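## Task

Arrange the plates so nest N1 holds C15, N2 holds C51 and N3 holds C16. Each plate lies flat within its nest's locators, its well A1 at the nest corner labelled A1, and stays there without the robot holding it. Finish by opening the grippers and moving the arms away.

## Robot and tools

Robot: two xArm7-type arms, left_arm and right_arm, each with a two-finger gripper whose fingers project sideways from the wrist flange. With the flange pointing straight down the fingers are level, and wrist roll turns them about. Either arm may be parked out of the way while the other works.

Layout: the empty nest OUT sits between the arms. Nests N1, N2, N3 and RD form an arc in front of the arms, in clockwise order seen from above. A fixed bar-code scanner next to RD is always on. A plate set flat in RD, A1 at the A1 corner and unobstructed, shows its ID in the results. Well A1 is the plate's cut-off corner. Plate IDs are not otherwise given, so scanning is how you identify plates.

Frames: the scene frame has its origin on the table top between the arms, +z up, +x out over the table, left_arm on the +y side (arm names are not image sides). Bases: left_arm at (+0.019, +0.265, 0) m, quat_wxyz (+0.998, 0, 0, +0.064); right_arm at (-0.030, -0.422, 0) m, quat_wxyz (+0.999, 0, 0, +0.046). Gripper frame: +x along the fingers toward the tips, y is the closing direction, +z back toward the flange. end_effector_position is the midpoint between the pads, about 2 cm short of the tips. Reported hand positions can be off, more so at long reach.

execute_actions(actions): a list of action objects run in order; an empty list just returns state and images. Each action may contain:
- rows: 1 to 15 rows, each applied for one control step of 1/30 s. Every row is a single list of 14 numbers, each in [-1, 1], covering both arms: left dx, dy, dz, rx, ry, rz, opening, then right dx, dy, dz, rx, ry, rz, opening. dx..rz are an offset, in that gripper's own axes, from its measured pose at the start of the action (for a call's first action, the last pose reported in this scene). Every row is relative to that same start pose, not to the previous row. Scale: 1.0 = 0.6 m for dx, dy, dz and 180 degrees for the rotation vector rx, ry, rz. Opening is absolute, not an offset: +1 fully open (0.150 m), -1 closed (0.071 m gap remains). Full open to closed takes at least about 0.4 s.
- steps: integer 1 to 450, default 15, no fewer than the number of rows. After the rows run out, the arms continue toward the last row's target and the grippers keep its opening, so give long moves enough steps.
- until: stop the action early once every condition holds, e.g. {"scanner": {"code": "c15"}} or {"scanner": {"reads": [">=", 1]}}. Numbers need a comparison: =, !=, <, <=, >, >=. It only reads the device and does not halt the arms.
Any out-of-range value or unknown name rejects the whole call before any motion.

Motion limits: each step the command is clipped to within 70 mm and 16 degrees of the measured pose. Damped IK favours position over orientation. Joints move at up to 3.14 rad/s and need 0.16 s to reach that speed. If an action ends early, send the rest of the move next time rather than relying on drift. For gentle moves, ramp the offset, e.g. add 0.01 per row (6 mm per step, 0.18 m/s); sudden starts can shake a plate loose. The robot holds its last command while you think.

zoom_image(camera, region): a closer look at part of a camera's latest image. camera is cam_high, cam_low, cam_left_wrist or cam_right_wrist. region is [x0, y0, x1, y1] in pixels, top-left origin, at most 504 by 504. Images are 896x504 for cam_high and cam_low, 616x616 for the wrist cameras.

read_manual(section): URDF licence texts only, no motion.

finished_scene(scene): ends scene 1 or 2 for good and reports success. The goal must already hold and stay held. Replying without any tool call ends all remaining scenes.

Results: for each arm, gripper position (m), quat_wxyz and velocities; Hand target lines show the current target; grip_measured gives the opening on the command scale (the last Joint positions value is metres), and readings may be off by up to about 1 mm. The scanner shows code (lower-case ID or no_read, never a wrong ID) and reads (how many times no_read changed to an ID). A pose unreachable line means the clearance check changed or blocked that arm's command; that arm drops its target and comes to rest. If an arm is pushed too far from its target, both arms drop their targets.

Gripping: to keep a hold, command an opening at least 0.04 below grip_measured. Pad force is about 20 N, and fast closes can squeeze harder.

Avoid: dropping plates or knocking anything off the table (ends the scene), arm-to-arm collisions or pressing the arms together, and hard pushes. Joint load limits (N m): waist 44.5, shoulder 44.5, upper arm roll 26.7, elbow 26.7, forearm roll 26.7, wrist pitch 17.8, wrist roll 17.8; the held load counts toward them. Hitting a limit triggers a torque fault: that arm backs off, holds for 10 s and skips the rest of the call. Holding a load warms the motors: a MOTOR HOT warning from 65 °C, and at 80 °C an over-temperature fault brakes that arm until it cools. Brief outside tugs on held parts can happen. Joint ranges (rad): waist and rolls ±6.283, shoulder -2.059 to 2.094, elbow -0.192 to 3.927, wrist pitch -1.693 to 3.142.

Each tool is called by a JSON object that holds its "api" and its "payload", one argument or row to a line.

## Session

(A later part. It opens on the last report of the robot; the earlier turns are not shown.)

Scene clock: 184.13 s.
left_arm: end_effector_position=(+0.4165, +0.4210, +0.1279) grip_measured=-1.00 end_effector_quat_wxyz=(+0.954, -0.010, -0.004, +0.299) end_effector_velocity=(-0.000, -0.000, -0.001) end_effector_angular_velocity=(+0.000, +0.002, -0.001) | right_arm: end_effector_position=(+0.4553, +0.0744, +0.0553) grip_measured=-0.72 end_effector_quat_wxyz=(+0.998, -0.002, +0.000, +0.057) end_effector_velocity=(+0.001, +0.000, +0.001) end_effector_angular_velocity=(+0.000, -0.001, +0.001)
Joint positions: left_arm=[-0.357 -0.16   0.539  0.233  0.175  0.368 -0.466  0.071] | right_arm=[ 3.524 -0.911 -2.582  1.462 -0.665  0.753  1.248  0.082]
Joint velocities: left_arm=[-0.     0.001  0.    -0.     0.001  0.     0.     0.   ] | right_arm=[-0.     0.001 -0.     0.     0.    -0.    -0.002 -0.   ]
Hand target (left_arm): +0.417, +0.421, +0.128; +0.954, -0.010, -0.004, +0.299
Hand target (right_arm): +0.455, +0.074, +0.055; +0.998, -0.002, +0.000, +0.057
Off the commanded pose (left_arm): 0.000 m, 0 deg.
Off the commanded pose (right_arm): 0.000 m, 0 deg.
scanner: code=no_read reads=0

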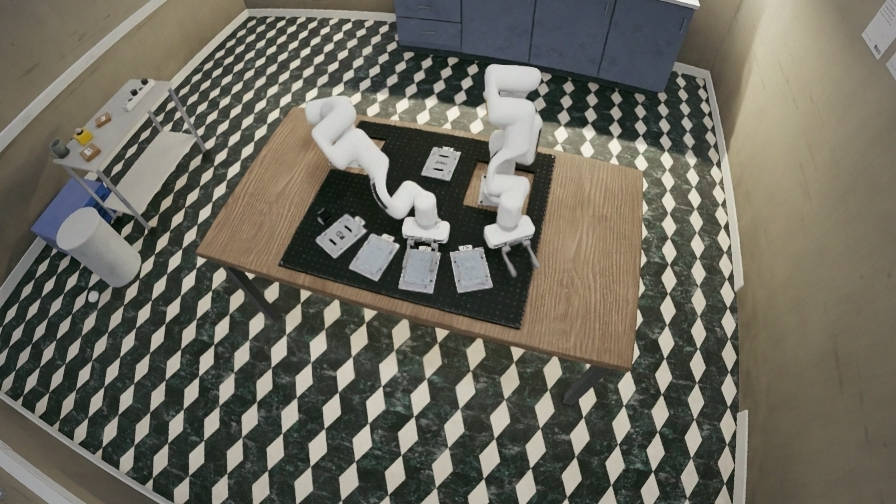

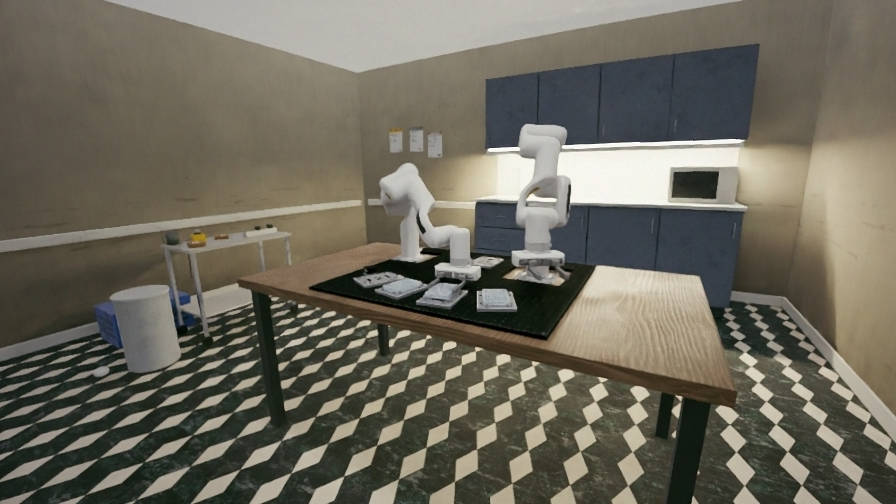

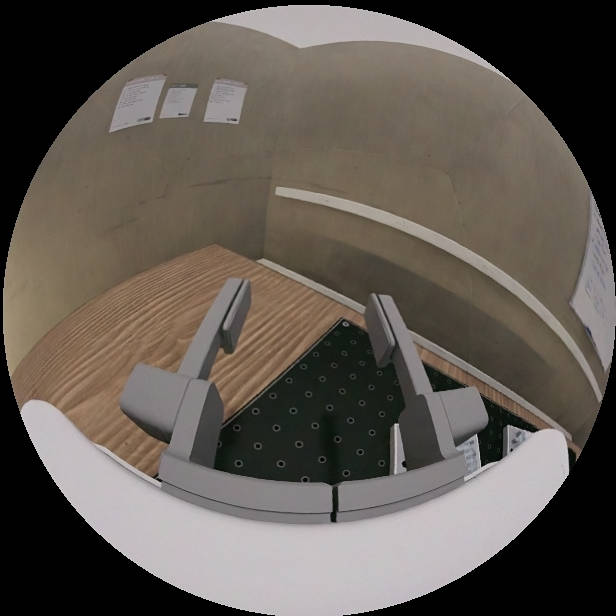

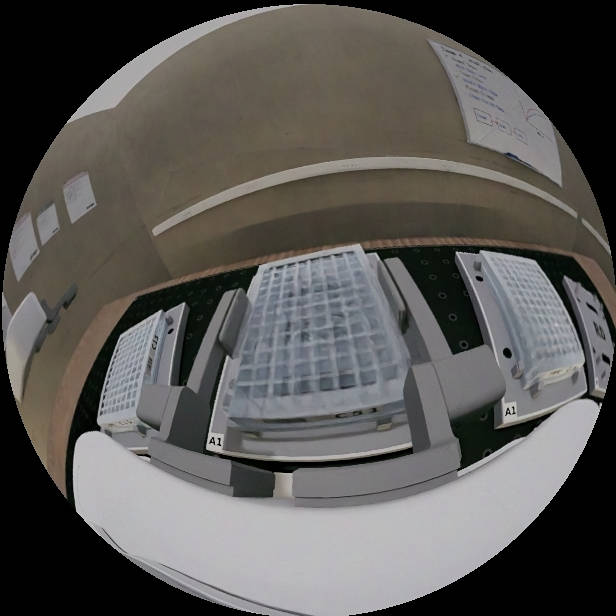

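{"api": "execute_actions", "payload": {
  "actions": [
    {"rows":[[0,0,0,0,0,0,-1,0.002,0,0,0,0,0,-0.85],[0,0,0,0,0,0,-1,0.004,0,0,0,0,0,-0.85],[0,0,0,0,0,0,-1,0.005,0,0,0,0,0,-0.85]],"steps":16}
  ]
}}

{"api": "zoom_image", "payload": {
  "camera": "cam_right_wrist",
  "region": [190, 350, 440, 470]
}}

{"api": "zoom_image", "payload": {
  "camera": "cam_low",
  "region": [370, 260, 530, 320]
}}

Scene clock: 184.90 s.
left_arm: end_effector_position=(+0.4165, +0.4210, +0.1279) grip_measured=-1.00 end_effector_quat_wxyz=(+0.954, -0.010, -0.004, +0.299) end_effector_velocity=(-0.000, +0.000, +0.000) end_effector_angular_velocity=(-0.000, -0.001, +0.001) | right_arm: end_effector_position=(+0.4586, +0.0745, +0.0554) grip_measured=-0.72 end_effector_quat_wxyz=(+0.998, -0.002, -0.000, +0.057) end_effector_velocity=(-0.000, +0.000, +0.000) end_effector_angular_velocity=(+0.000, -0.000, -0.000)
Joint positions: left_arm=[-0.357 -0.16   0.539  0.233  0.175  0.368 -0.466  0.071] | right_arm=[ 3.523 -0.916 -2.583  1.472 -0.663  0.757  1.242  0.082]
Joint velocities: left_arm=[ 0.    -0.001  0.    -0.     0.    -0.001 -0.001 -0.   ] | right_arm=[ 0.     0.001  0.    -0.001  0.    -0.     0.001  0.   ]
Hand target (left_arm): +0.417, +0.421, +0.128; +0.954, -0.010, -0.004, +0.299
Hand target (right_arm): +0.458, +0.075, +0.055; +0.998, -0.002, +0.000, +0.057
Off the commanded pose (left_arm): 0.000 m, 0 deg.
Off the commanded pose (right_arm): 0.000 m, 0 deg.
scanner: code=no_read reads=0

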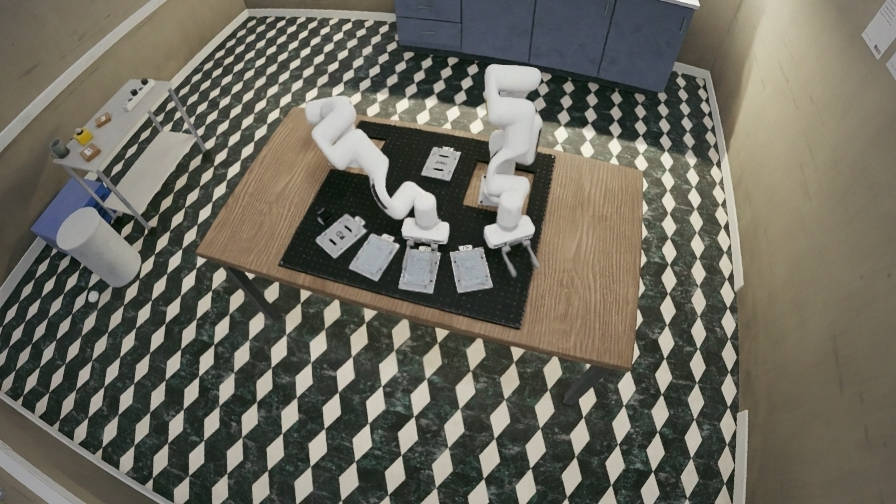

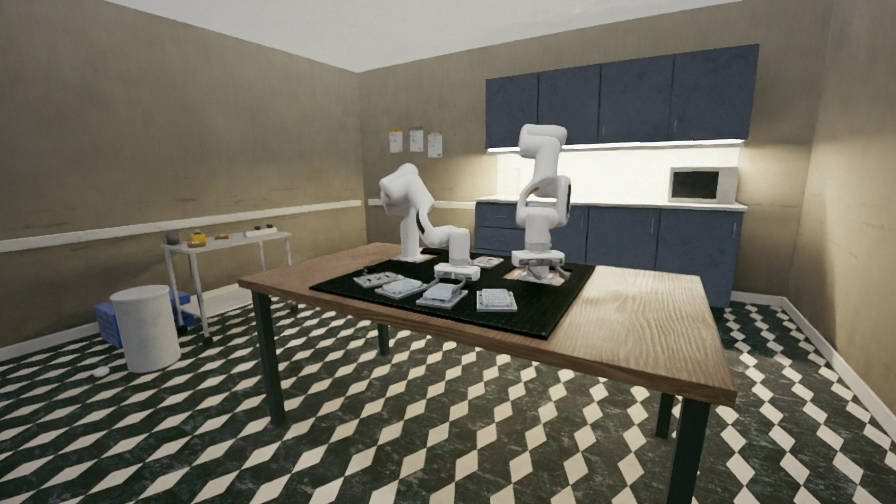

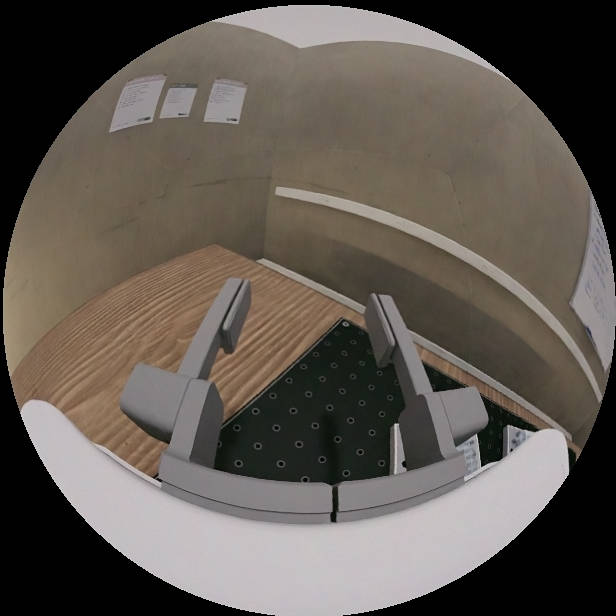

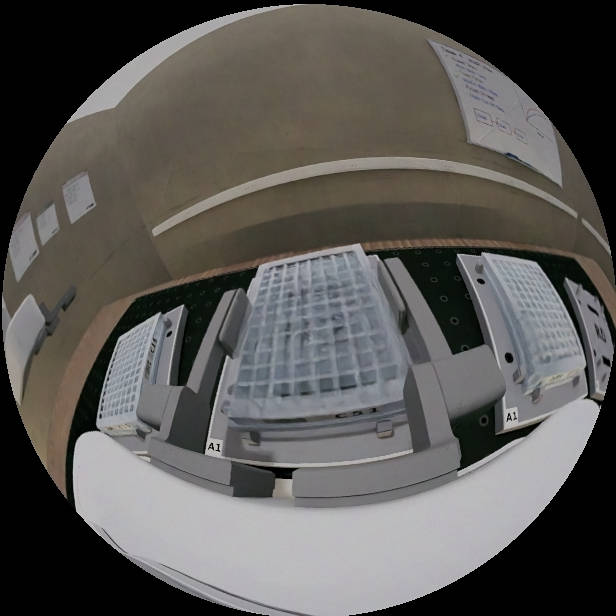

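Region (190, 350, 440, 470) of cam_right_wrist's 616x616 image, scaled by 2.016, with more detail than that image has; it fills the top 242 rows of this view, and the rest is white.

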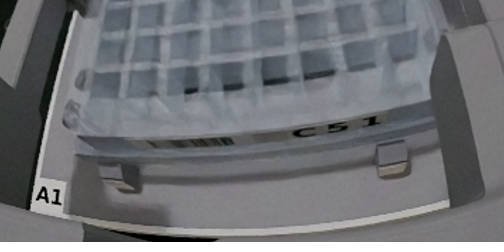

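Region (370, 260, 530, 320) of cam_low's 896x504 image, scaled by 3.150, with more detail than that image has; it fills the top 189 rows of this view, and the rest is white.

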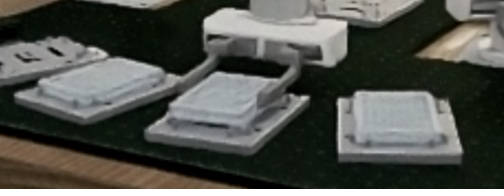

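{"api": "execute_actions", "payload": {
  "actions": [
    {"rows":[[0,0,0,0,0,0,-1,0,0,0,0,0,-0.002,-0.85],[0,0,0,0,0,0,-1,0,0,0,0,0,-0.004,-0.85],[0,0,0,0,0,0,-1,0,0,0,0,0,-0.0055,-0.85]],"steps":16}
  ]
}}

{"api": "zoom_image", "payload": {
  "camera": "cam_right_wrist",
  "region": [190, 350, 440, 470]
}}

{"api": "zoom_image", "payload": {
  "camera": "cam_right_wrist",
  "region": [160, 230, 480, 480]
}}

Scene clock: 185.67 s.
left_arm: end_effector_position=(+0.4165, +0.4210, +0.1279) grip_measured=-1.00 end_effector_quat_wxyz=(+0.954, -0.010, -0.004, +0.299) end_effector_velocity=(+0.000, -0.000, +0.001) end_effector_angular_velocity=(-0.000, -0.002, -0.001) | right_arm: end_effector_position=(+0.4587, +0.0745, +0.0555) grip_measured=-0.72 end_effector_quat_wxyz=(+0.999, -0.002, -0.000, +0.048) end_effector_velocity=(+0.000, -0.000, +0.000) end_effector_angular_velocity=(+0.001, -0.001, -0.000)
Joint positions: left_arm=[-0.357 -0.16   0.539  0.233  0.175  0.368 -0.466  0.071] | right_arm=[ 3.531 -0.92  -2.586  1.482 -0.659  0.76   1.258  0.082]
Joint velocities: left_arm=[ 0.    -0.002  0.     0.    -0.    -0.     0.001 -0.   ] | right_arm=[-0.001 -0.001 -0.     0.001 -0.001 -0.001  0.    -0.   ]
Hand target (left_arm): +0.417, +0.421, +0.128; +0.954, -0.010, -0.004, +0.299
Hand target (right_arm): +0.459, +0.075, +0.055; +0.999, -0.002, -0.000, +0.048
Off the commanded pose (left_arm): 0.000 m, 0 deg.
Off the commanded pose (right_arm): 0.000 m, 0 deg.
scanner: code=no_read reads=0

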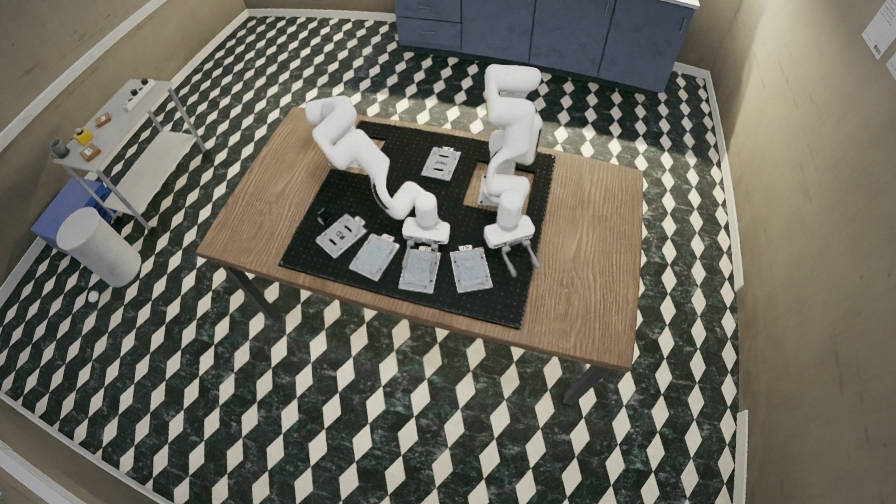

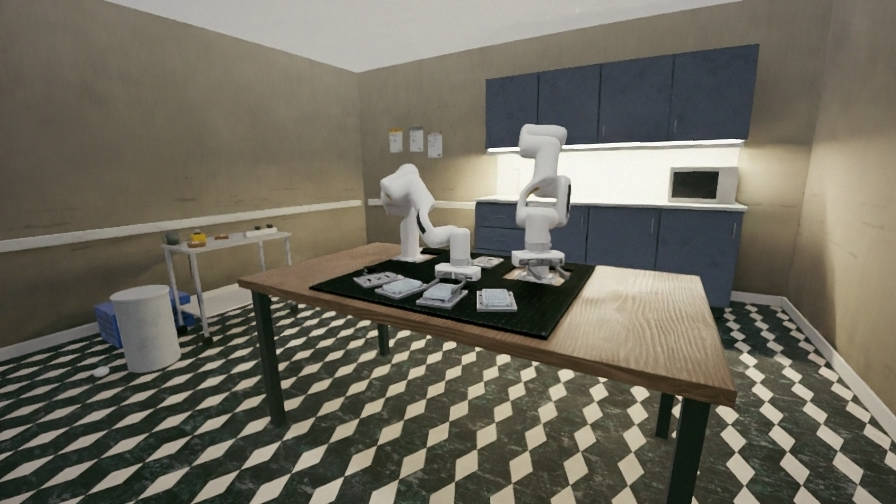

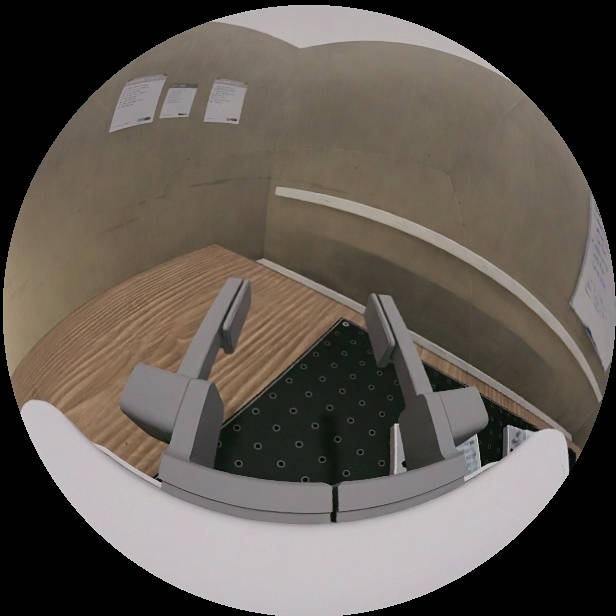

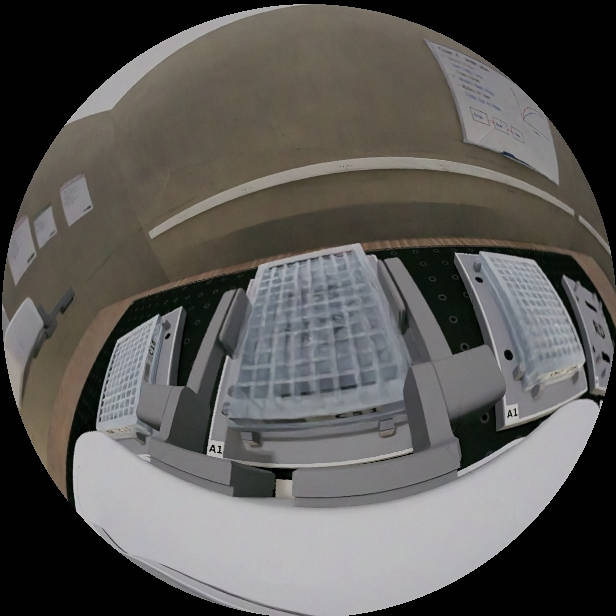

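Region (190, 350, 440, 470) of cam_right_wrist's 616x616 image, scaled by 2.016, with more detail than that image has; it fills the top 242 rows of this view, and the rest is white.

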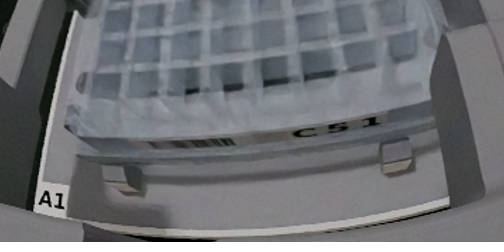

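Region (160, 230, 480, 480) of cam_right_wrist's 616x616 image, scaled by 1.575, with more detail than that image has; it fills the top 394 rows of this view, and the rest is white.

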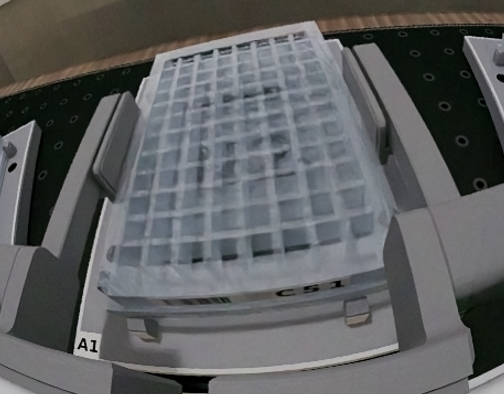

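{"api": "execute_actions", "payload": {
  "actions": [
    {"rows":[[0,0,0,0,0,0,-1,0.0005,0,-0.002,0,0,0,-0.85],[0,0,0,0,0,0,-1,0.0005,0,-0.004,0,0,0,-0.85],[0,0,0,0,0,0,-1,0.0005,0,-0.006,0,0,0,-0.85],[0,0,0,0,0,0,-1,0.0005,0,-0.008,0,0,0,-0.85],[0,0,0,0,0,0,-1,0.0005,0,-0.01,0,0,0,-0.85],[0,0,0,0,0,0,-1,0.0005,0,-0.012,0,0,0,-0.85]],"steps":22}
  ]
}}

{"api": "zoom_image", "payload": {
  "camera": "cam_right_wrist",
  "region": [160, 230, 480, 480]
}}

{"api": "zoom_image", "payload": {
  "camera": "cam_low",
  "region": [370, 260, 530, 320]
}}

Scene clock: 186.70 s.
left_arm: end_effector_position=(+0.4165, +0.4210, +0.1279) grip_measured=-1.00 end_effector_quat_wxyz=(+0.954, -0.010, -0.004, +0.299) end_effector_velocity=(+0.000, -0.001, +0.001) end_effector_angular_velocity=(-0.001, -0.001, -0.001) | right_arm: end_effector_position=(+0.4588, +0.0760, +0.0495) grip_measured=-0.72 end_effector_quat_wxyz=(+0.999, -0.000, -0.001, +0.049) end_effector_velocity=(+0.000, -0.001, -0.000) end_effector_angular_velocity=(-0.002, +0.001, -0.002)
Joint positions: left_arm=[-0.357 -0.16   0.539  0.233  0.175  0.368 -0.466  0.071] | right_arm=[ 3.537 -0.935 -2.592  1.49  -0.667  0.749  1.26   0.082]
Joint velocities: left_arm=[-0.001 -0.002 -0.     0.    -0.     0.001  0.    -0.   ] | right_arm=[-0.002  0.001 -0.    -0.002  0.     0.002  0.001  0.   ]
Hand target (left_arm): +0.417, +0.421, +0.128; +0.954, -0.010, -0.004, +0.299
Hand target (right_arm): +0.459, +0.074, +0.048; +0.999, -0.002, -0.000, +0.048
Off the commanded pose (left_arm): 0.000 m, 0 deg.
Off the commanded pose (right_arm): 0.002 m, 0 deg.
scanner: code=no_read reads=0

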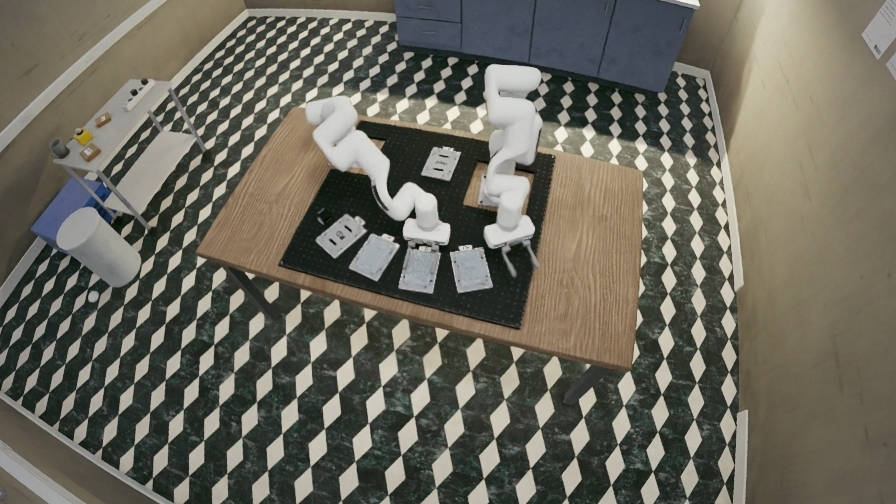

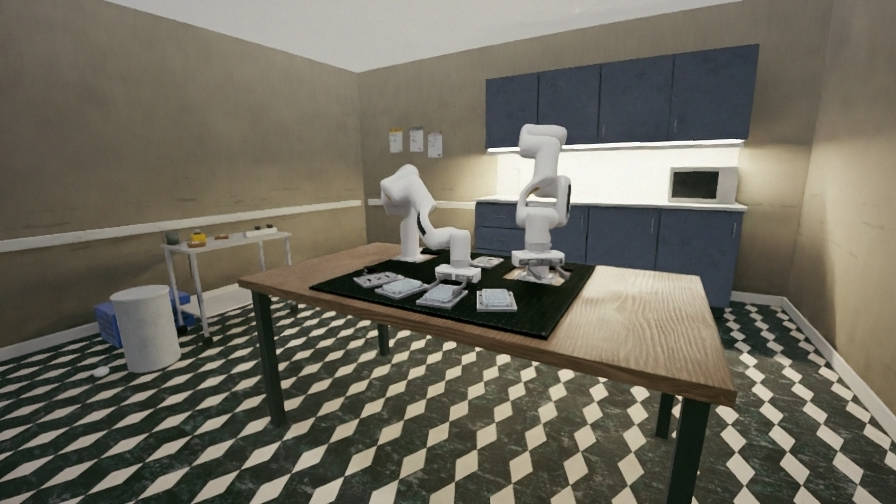

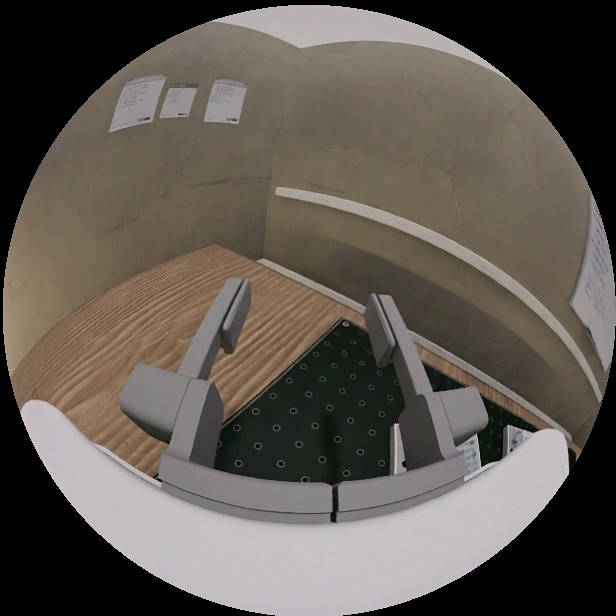

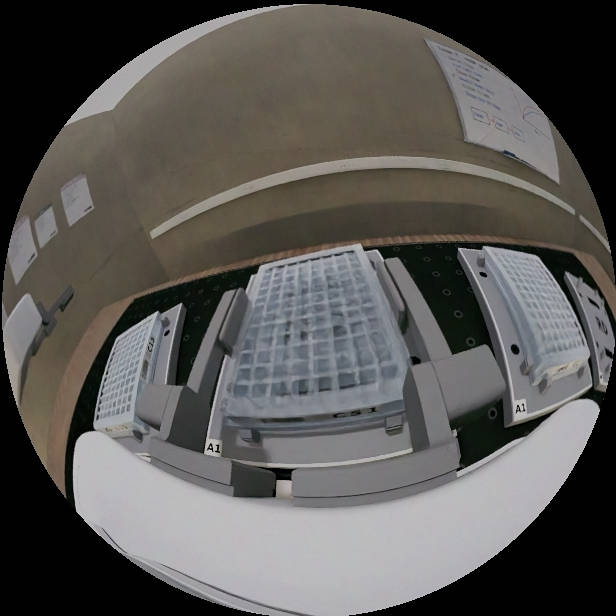

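Region (160, 230, 480, 480) of cam_right_wrist's 616x616 image, scaled by 1.575, with more detail than that image has; it fills the top 394 rows of this view, and the rest is white.

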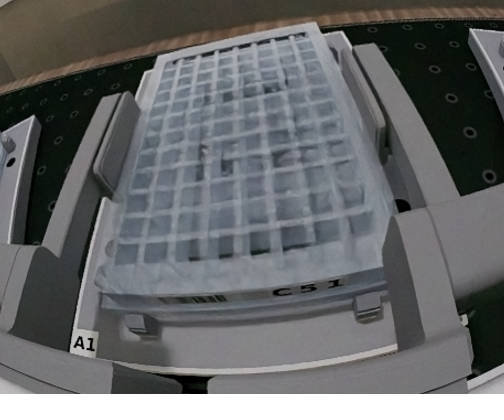

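Region (370, 260, 530, 320) of cam_low's 896x504 image, scaled by 3.150, with more detail than that image has; it fills the top 189 rows of this view, and the rest is white.

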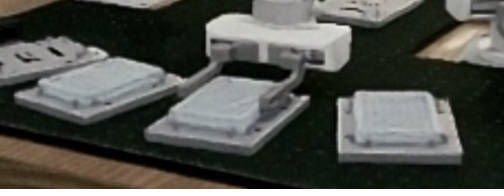

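{"api": "execute_actions", "payload": {
  "actions": [
    {"rows":[[0,0,0,0,0,0,-1,0,0,0.003,0,0,0,-0.85],[0,0,0,0,0,0,-1,0,0,0.006,0,0,0.001,-0.85],[0,0,0,0,0,0,-1,0,-0.001,0.008,0,0,0.0025,-0.85]],"steps":16}
  ]
}}

{"api": "zoom_image", "payload": {
  "camera": "cam_right_wrist",
  "region": [160, 230, 480, 480]
}}

Scene clock: 187.40 s.
left_arm: end_effector_position=(+0.4165, +0.4210, +0.1279) grip_measured=-1.00 end_effector_quat_wxyz=(+0.954, -0.010, -0.004, +0.299) end_effector_velocity=(-0.000, +0.000, -0.000) end_effector_angular_velocity=(+0.000, +0.000, -0.000) | right_arm: end_effector_position=(+0.4585, +0.0752, +0.0536) grip_measured=-0.73 end_effector_quat_wxyz=(+0.999, -0.001, -0.000, +0.053) end_effector_velocity=(+0.000, +0.000, +0.001) end_effector_angular_velocity=(-0.002, -0.001, +0.002)
Joint positions: left_arm=[-0.357 -0.16   0.539  0.233  0.175  0.368 -0.466  0.071] | right_arm=[ 3.529 -0.923 -2.586  1.479 -0.664  0.754  1.251  0.082]
Joint velocities: left_arm=[ 0.001  0.001 -0.    -0.     0.    -0.     0.     0.   ] | right_arm=[ 0.     0.002 -0.    -0.    -0.     0.002 -0.002 -0.   ]
Hand target (left_arm): +0.417, +0.421, +0.128; +0.954, -0.010, -0.004, +0.299
Hand target (right_arm): +0.459, +0.075, +0.054; +0.999, -0.000, -0.001, +0.053
Off the commanded pose (left_arm): 0.000 m, 0 deg.
Off the commanded pose (right_arm): 0.001 m, 0 deg.
scanner: code=no_read reads=0

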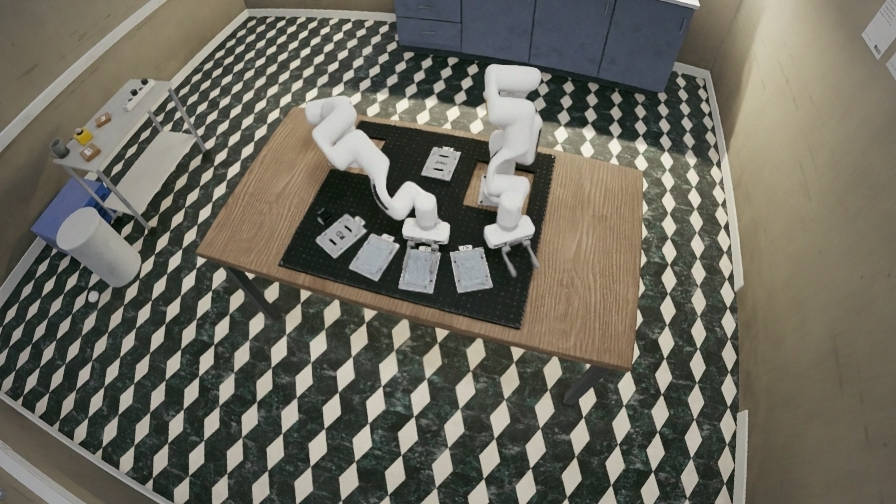

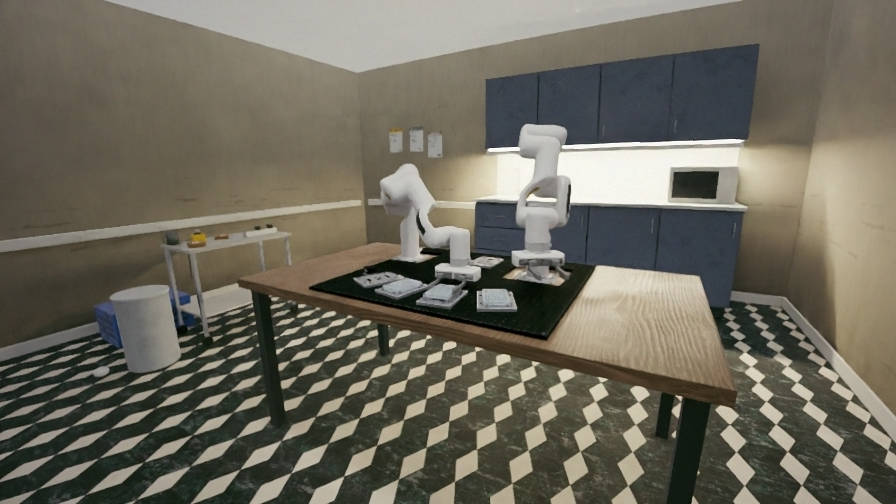

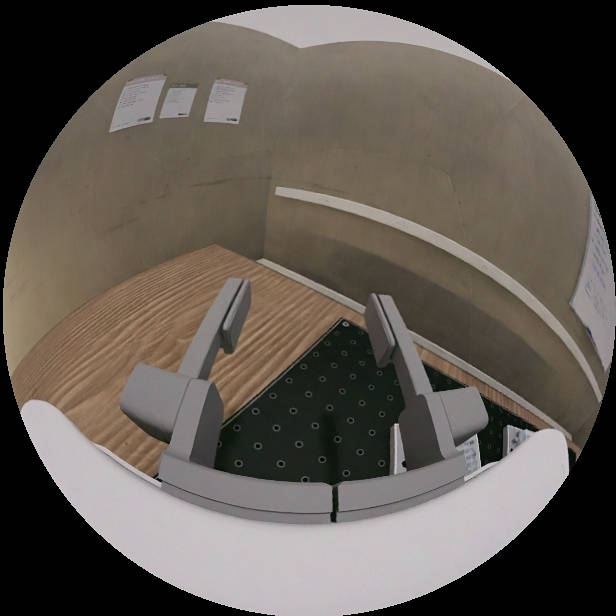

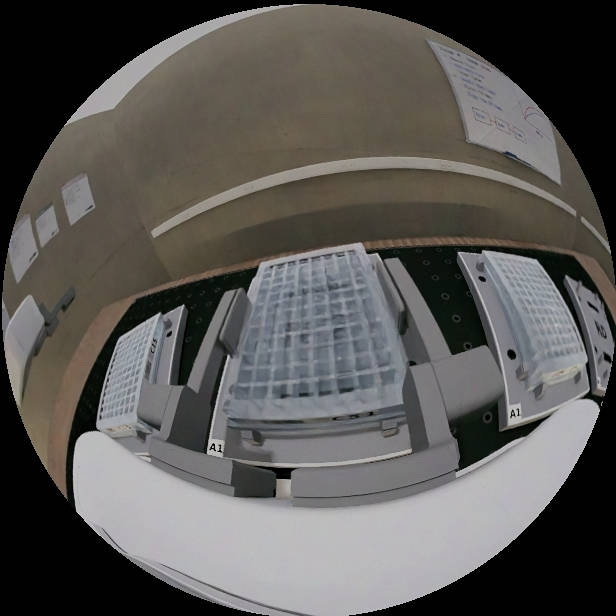

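Region (160, 230, 480, 480) of cam_right_wrist's 616x616 image, scaled by 1.575, with more detail than that image has; it fills the top 394 rows of this view, and the rest is white.

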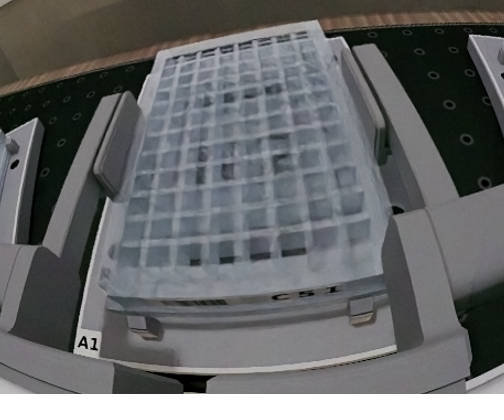

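{"api": "zoom_image", "payload": {
  "camera": "cam_high",
  "region": [380, 225, 470, 300]
}}

{"api": "zoom_image", "payload": {
  "camera": "cam_low",
  "region": [400, 265, 490, 315]
}}

Region (380, 225, 470, 300) of cam_high's 896x504 image, scaled by 5.600, with more detail than that image has.

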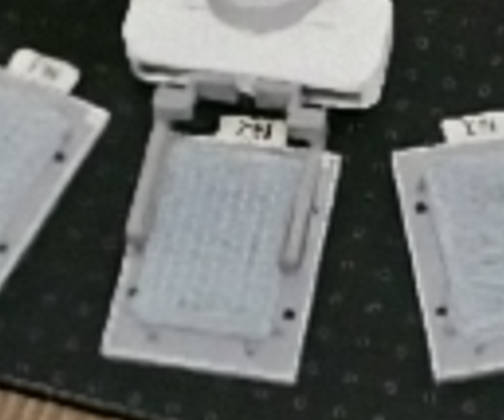

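Region (400, 265, 490, 315) of cam_low's 896x504 image, scaled by 5.600, with more detail than that image has.

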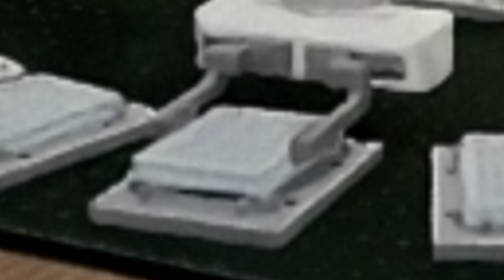

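{"api": "zoom_image", "payload": {
  "camera": "cam_right_wrist",
  "region": [190, 340, 440, 470]
}}

Region (190, 340, 440, 470) of cam_right_wrist's 616x616 image, scaled by 2.016, with more detail than that image has; it fills the top 262 rows of this view, and the rest is white.

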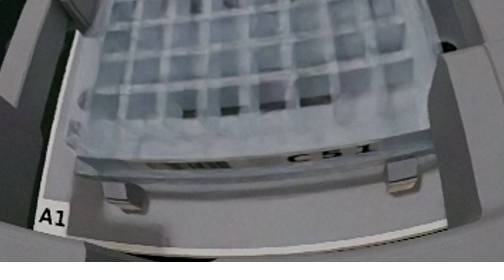

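{"api": "execute_actions", "payload": {
  "actions": [
    {"rows":[[0,0,0,0,0,0,-1,0,-0.001,0,0,0,0,-0.85],[0,0,0,0,0,0,-1,0,-0.0018,0,0,0,0,-0.85]],"steps":12},
    {"rows":[[0,0,0,0,0,0,-1,0,0,-0.0015,0,0,0,-0.85],[0,0,0,0,0,0,-1,0,0,-0.003,0,0,0,-0.85],[0,0,0,0,0,0,-1,0,0,-0.0045,0,0,0,-0.85],[0,0,0,0,0,0,-1,0,0,-0.006,0,0,0,-0.85],[0,0,0,0,0,0,-1,0,0,-0.0075,0,0,0,-0.85],[0,0,0,0,0,0,-1,0,0,-0.009,0,0,0,-0.85]],"steps":20}
  ]
}}

{"api": "zoom_image", "payload": {
  "camera": "cam_right_wrist",
  "region": [160, 230, 480, 480]
}}

Scene clock: 189.27 s.
left_arm: end_effector_position=(+0.4165, +0.4210, +0.1279) grip_measured=-1.00 end_effector_quat_wxyz=(+0.954, -0.010, -0.004, +0.299) end_effector_velocity=(+0.000, -0.000, +0.001) end_effector_angular_velocity=(-0.000, -0.002, -0.000) | right_arm: end_effector_position=(+0.4589, +0.0754, +0.0498) grip_measured=-0.73 end_effector_quat_wxyz=(+0.999, +0.001, -0.001, +0.054) end_effector_velocity=(-0.000, -0.001, -0.002) end_effector_angular_velocity=(-0.002, +0.003, -0.000)
Joint positions: left_arm=[-0.357 -0.16   0.539  0.233  0.175  0.368 -0.466  0.071] | right_arm=[ 3.53  -0.932 -2.59   1.481 -0.672  0.743  1.253  0.082]
Joint velocities: left_arm=[-0.    -0.002 -0.     0.    -0.     0.     0.     0.   ] | right_arm=[ 0.    -0.003 -0.001 -0.     0.001  0.    -0.    -0.   ]
Hand target (left_arm): +0.417, +0.421, +0.128; +0.954, -0.010, -0.004, +0.299
Hand target (right_arm): +0.459, +0.075, +0.049; +0.999, +0.000, -0.001, +0.054
Off the commanded pose (left_arm): 0.000 m, 0 deg.
Off the commanded pose (right_arm): 0.001 m, 0 deg.
scanner: code=no_read reads=0

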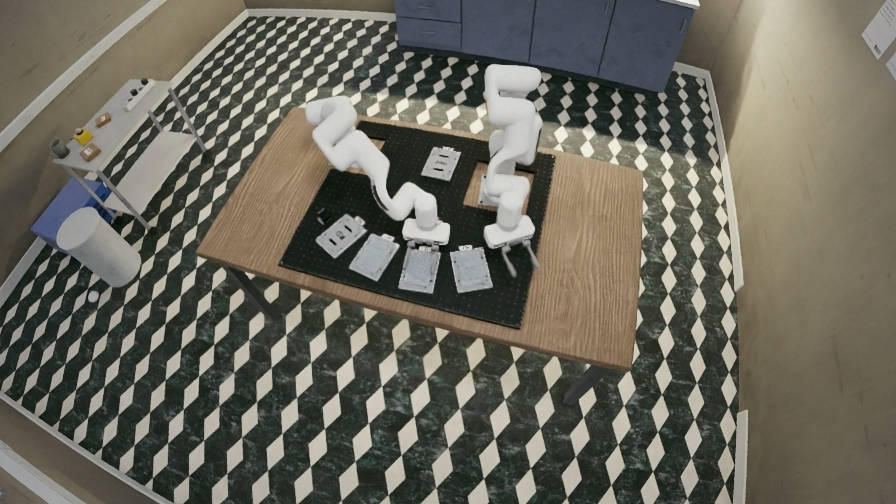

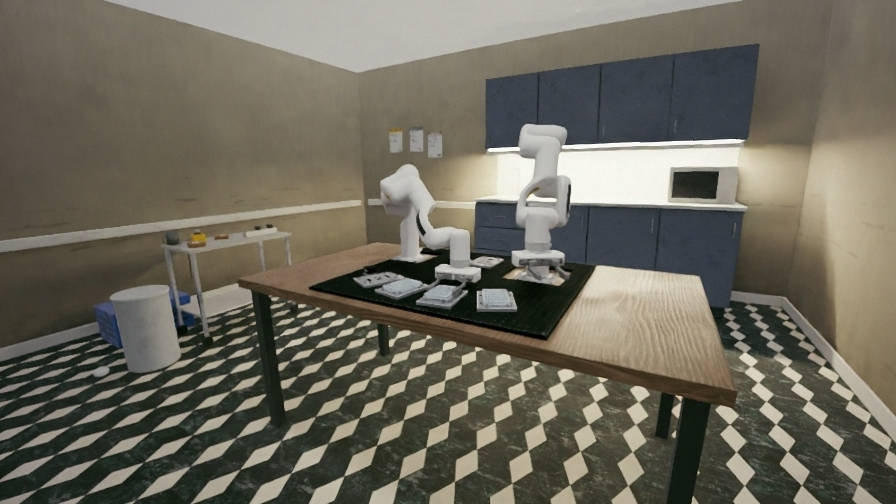

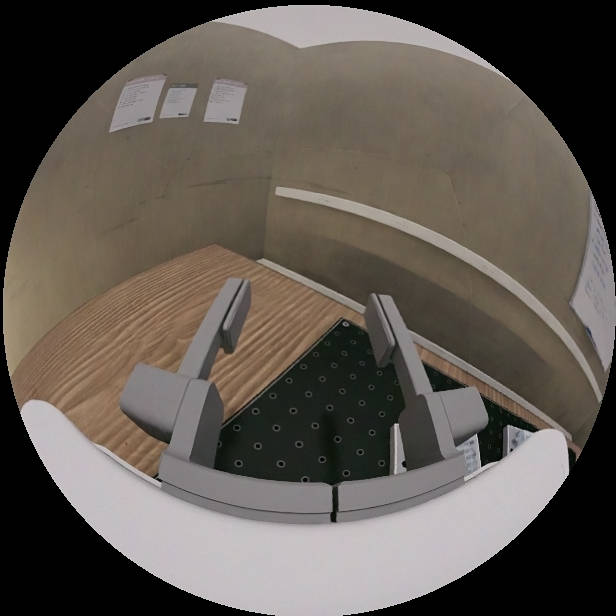

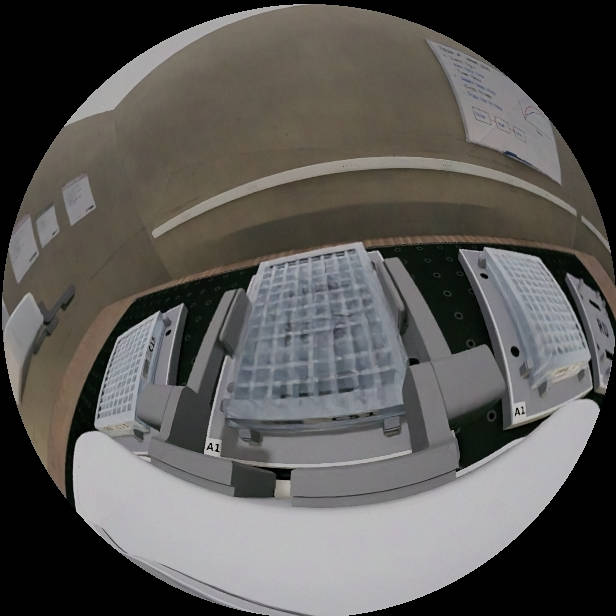

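Region (160, 230, 480, 480) of cam_right_wrist's 616x616 image, scaled by 1.575, with more detail than that image has; it fills the top 394 rows of this view, and the rest is white.

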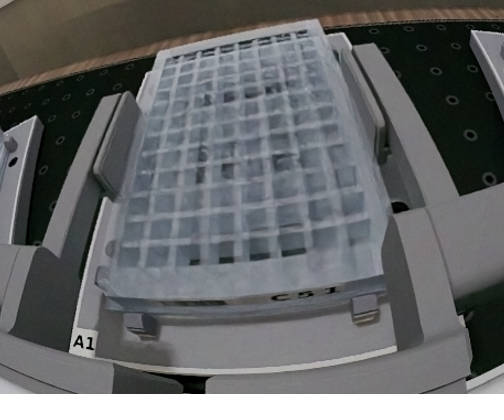

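{"api": "execute_actions", "payload": {
  "actions": [
    {"rows":[[0,0,0,0,0,0,-1,0,0,-0.0015,0,0,0,-0.85],[0,0,0,0,0,0,-1,0,0,-0.003,0,0,0,-0.85],[0,0,0,0,0,0,-1,0,0,-0.0045,0,0,0,-0.85],[0,0,0,0,0,0,-1,0,0,-0.006,0,0,0,-0.85]],"steps":18}
  ]
}}

{"api": "zoom_image", "payload": {
  "camera": "cam_right_wrist",
  "region": [160, 230, 480, 480]
}}

{"api": "zoom_image", "payload": {
  "camera": "cam_low",
  "region": [400, 265, 490, 315]
}}

Scene clock: 190.03 s.
left_arm: end_effector_position=(+0.4165, +0.4210, +0.1279) grip_measured=-1.00 end_effector_quat_wxyz=(+0.954, -0.010, -0.004, +0.299) end_effector_velocity=(-0.001, +0.000, -0.001) end_effector_angular_velocity=(-0.000, +0.002, +0.001) | right_arm: end_effector_position=(+0.4590, +0.0756, +0.0465) grip_measured=-0.73 end_effector_quat_wxyz=(+0.999, +0.001, -0.002, +0.054) end_effector_velocity=(+0.000, -0.000, +0.000) end_effector_angular_velocity=(-0.000, -0.000, -0.001)
Joint positions: left_arm=[-0.357 -0.16   0.539  0.233  0.175  0.368 -0.466  0.071] | right_arm=[ 3.533 -0.939 -2.594  1.484 -0.675  0.738  1.254  0.082]
Joint velocities: left_arm=[ 0.001  0.001  0.    -0.001 -0.    -0.     0.    -0.   ] | right_arm=[-0.  0. -0.  0. -0. -0.  0.  0.]
Hand target (left_arm): +0.417, +0.421, +0.128; +0.954, -0.010, -0.004, +0.299
Hand target (right_arm): +0.459, +0.075, +0.046; +0.999, +0.001, -0.001, +0.054
Off the commanded pose (left_arm): 0.000 m, 0 deg.
Off the commanded pose (right_arm): 0.000 m, 0 deg.
scanner: code=no_read reads=0

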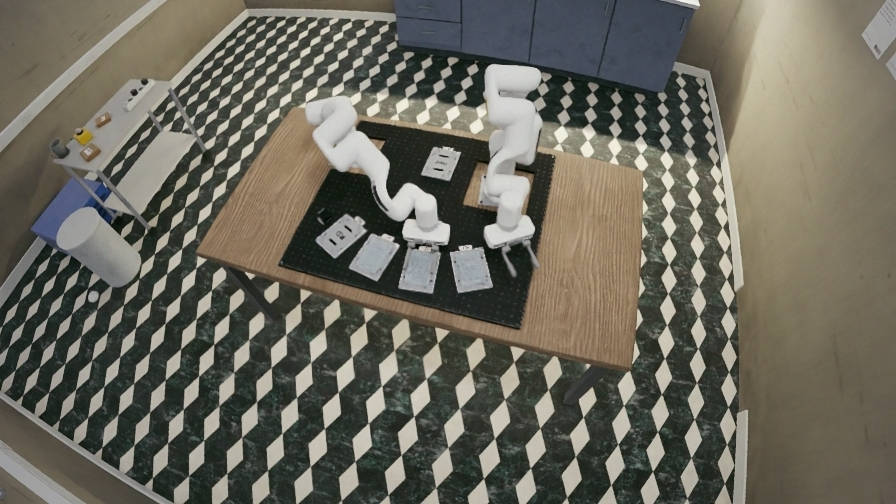

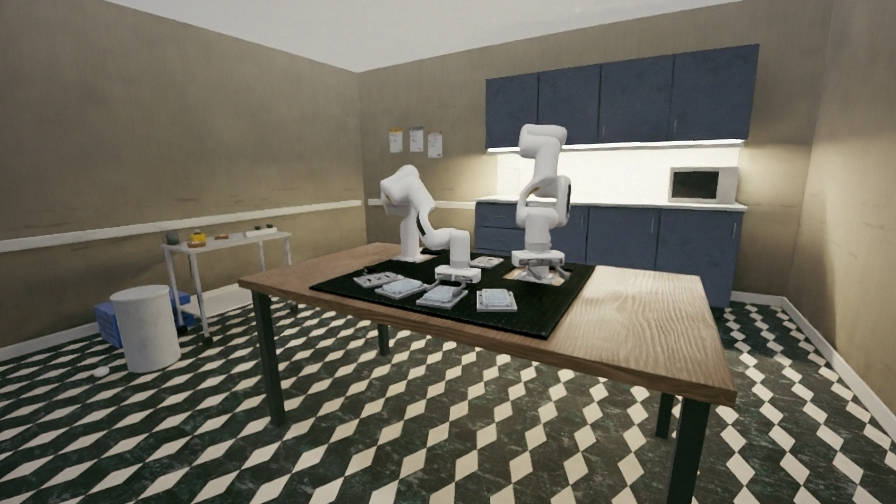

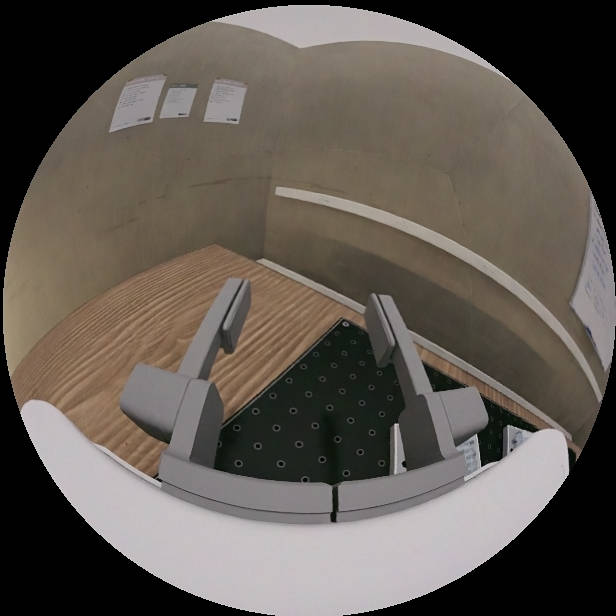

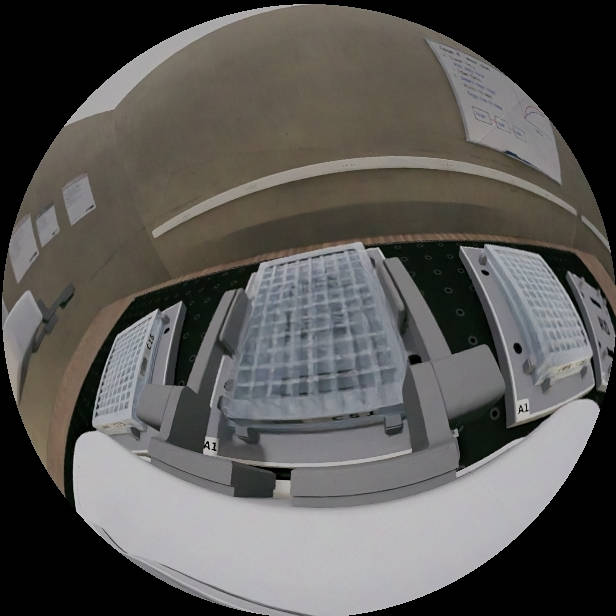

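Region (160, 230, 480, 480) of cam_right_wrist's 616x616 image, scaled by 1.575, with more detail than that image has; it fills the top 394 rows of this view, and the rest is white.

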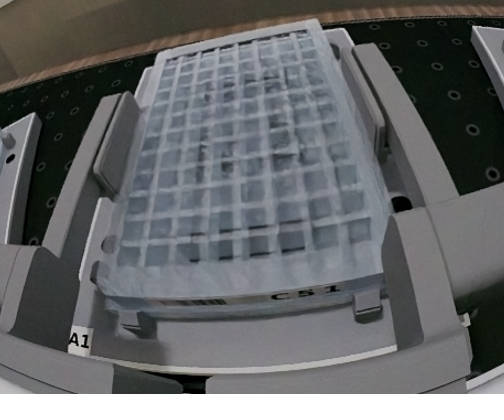

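Region (400, 265, 490, 315) of cam_low's 896x504 image, scaled by 5.600, with more detail than that image has.

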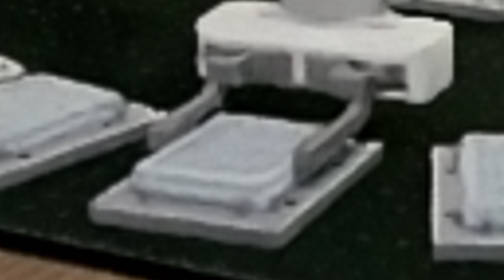

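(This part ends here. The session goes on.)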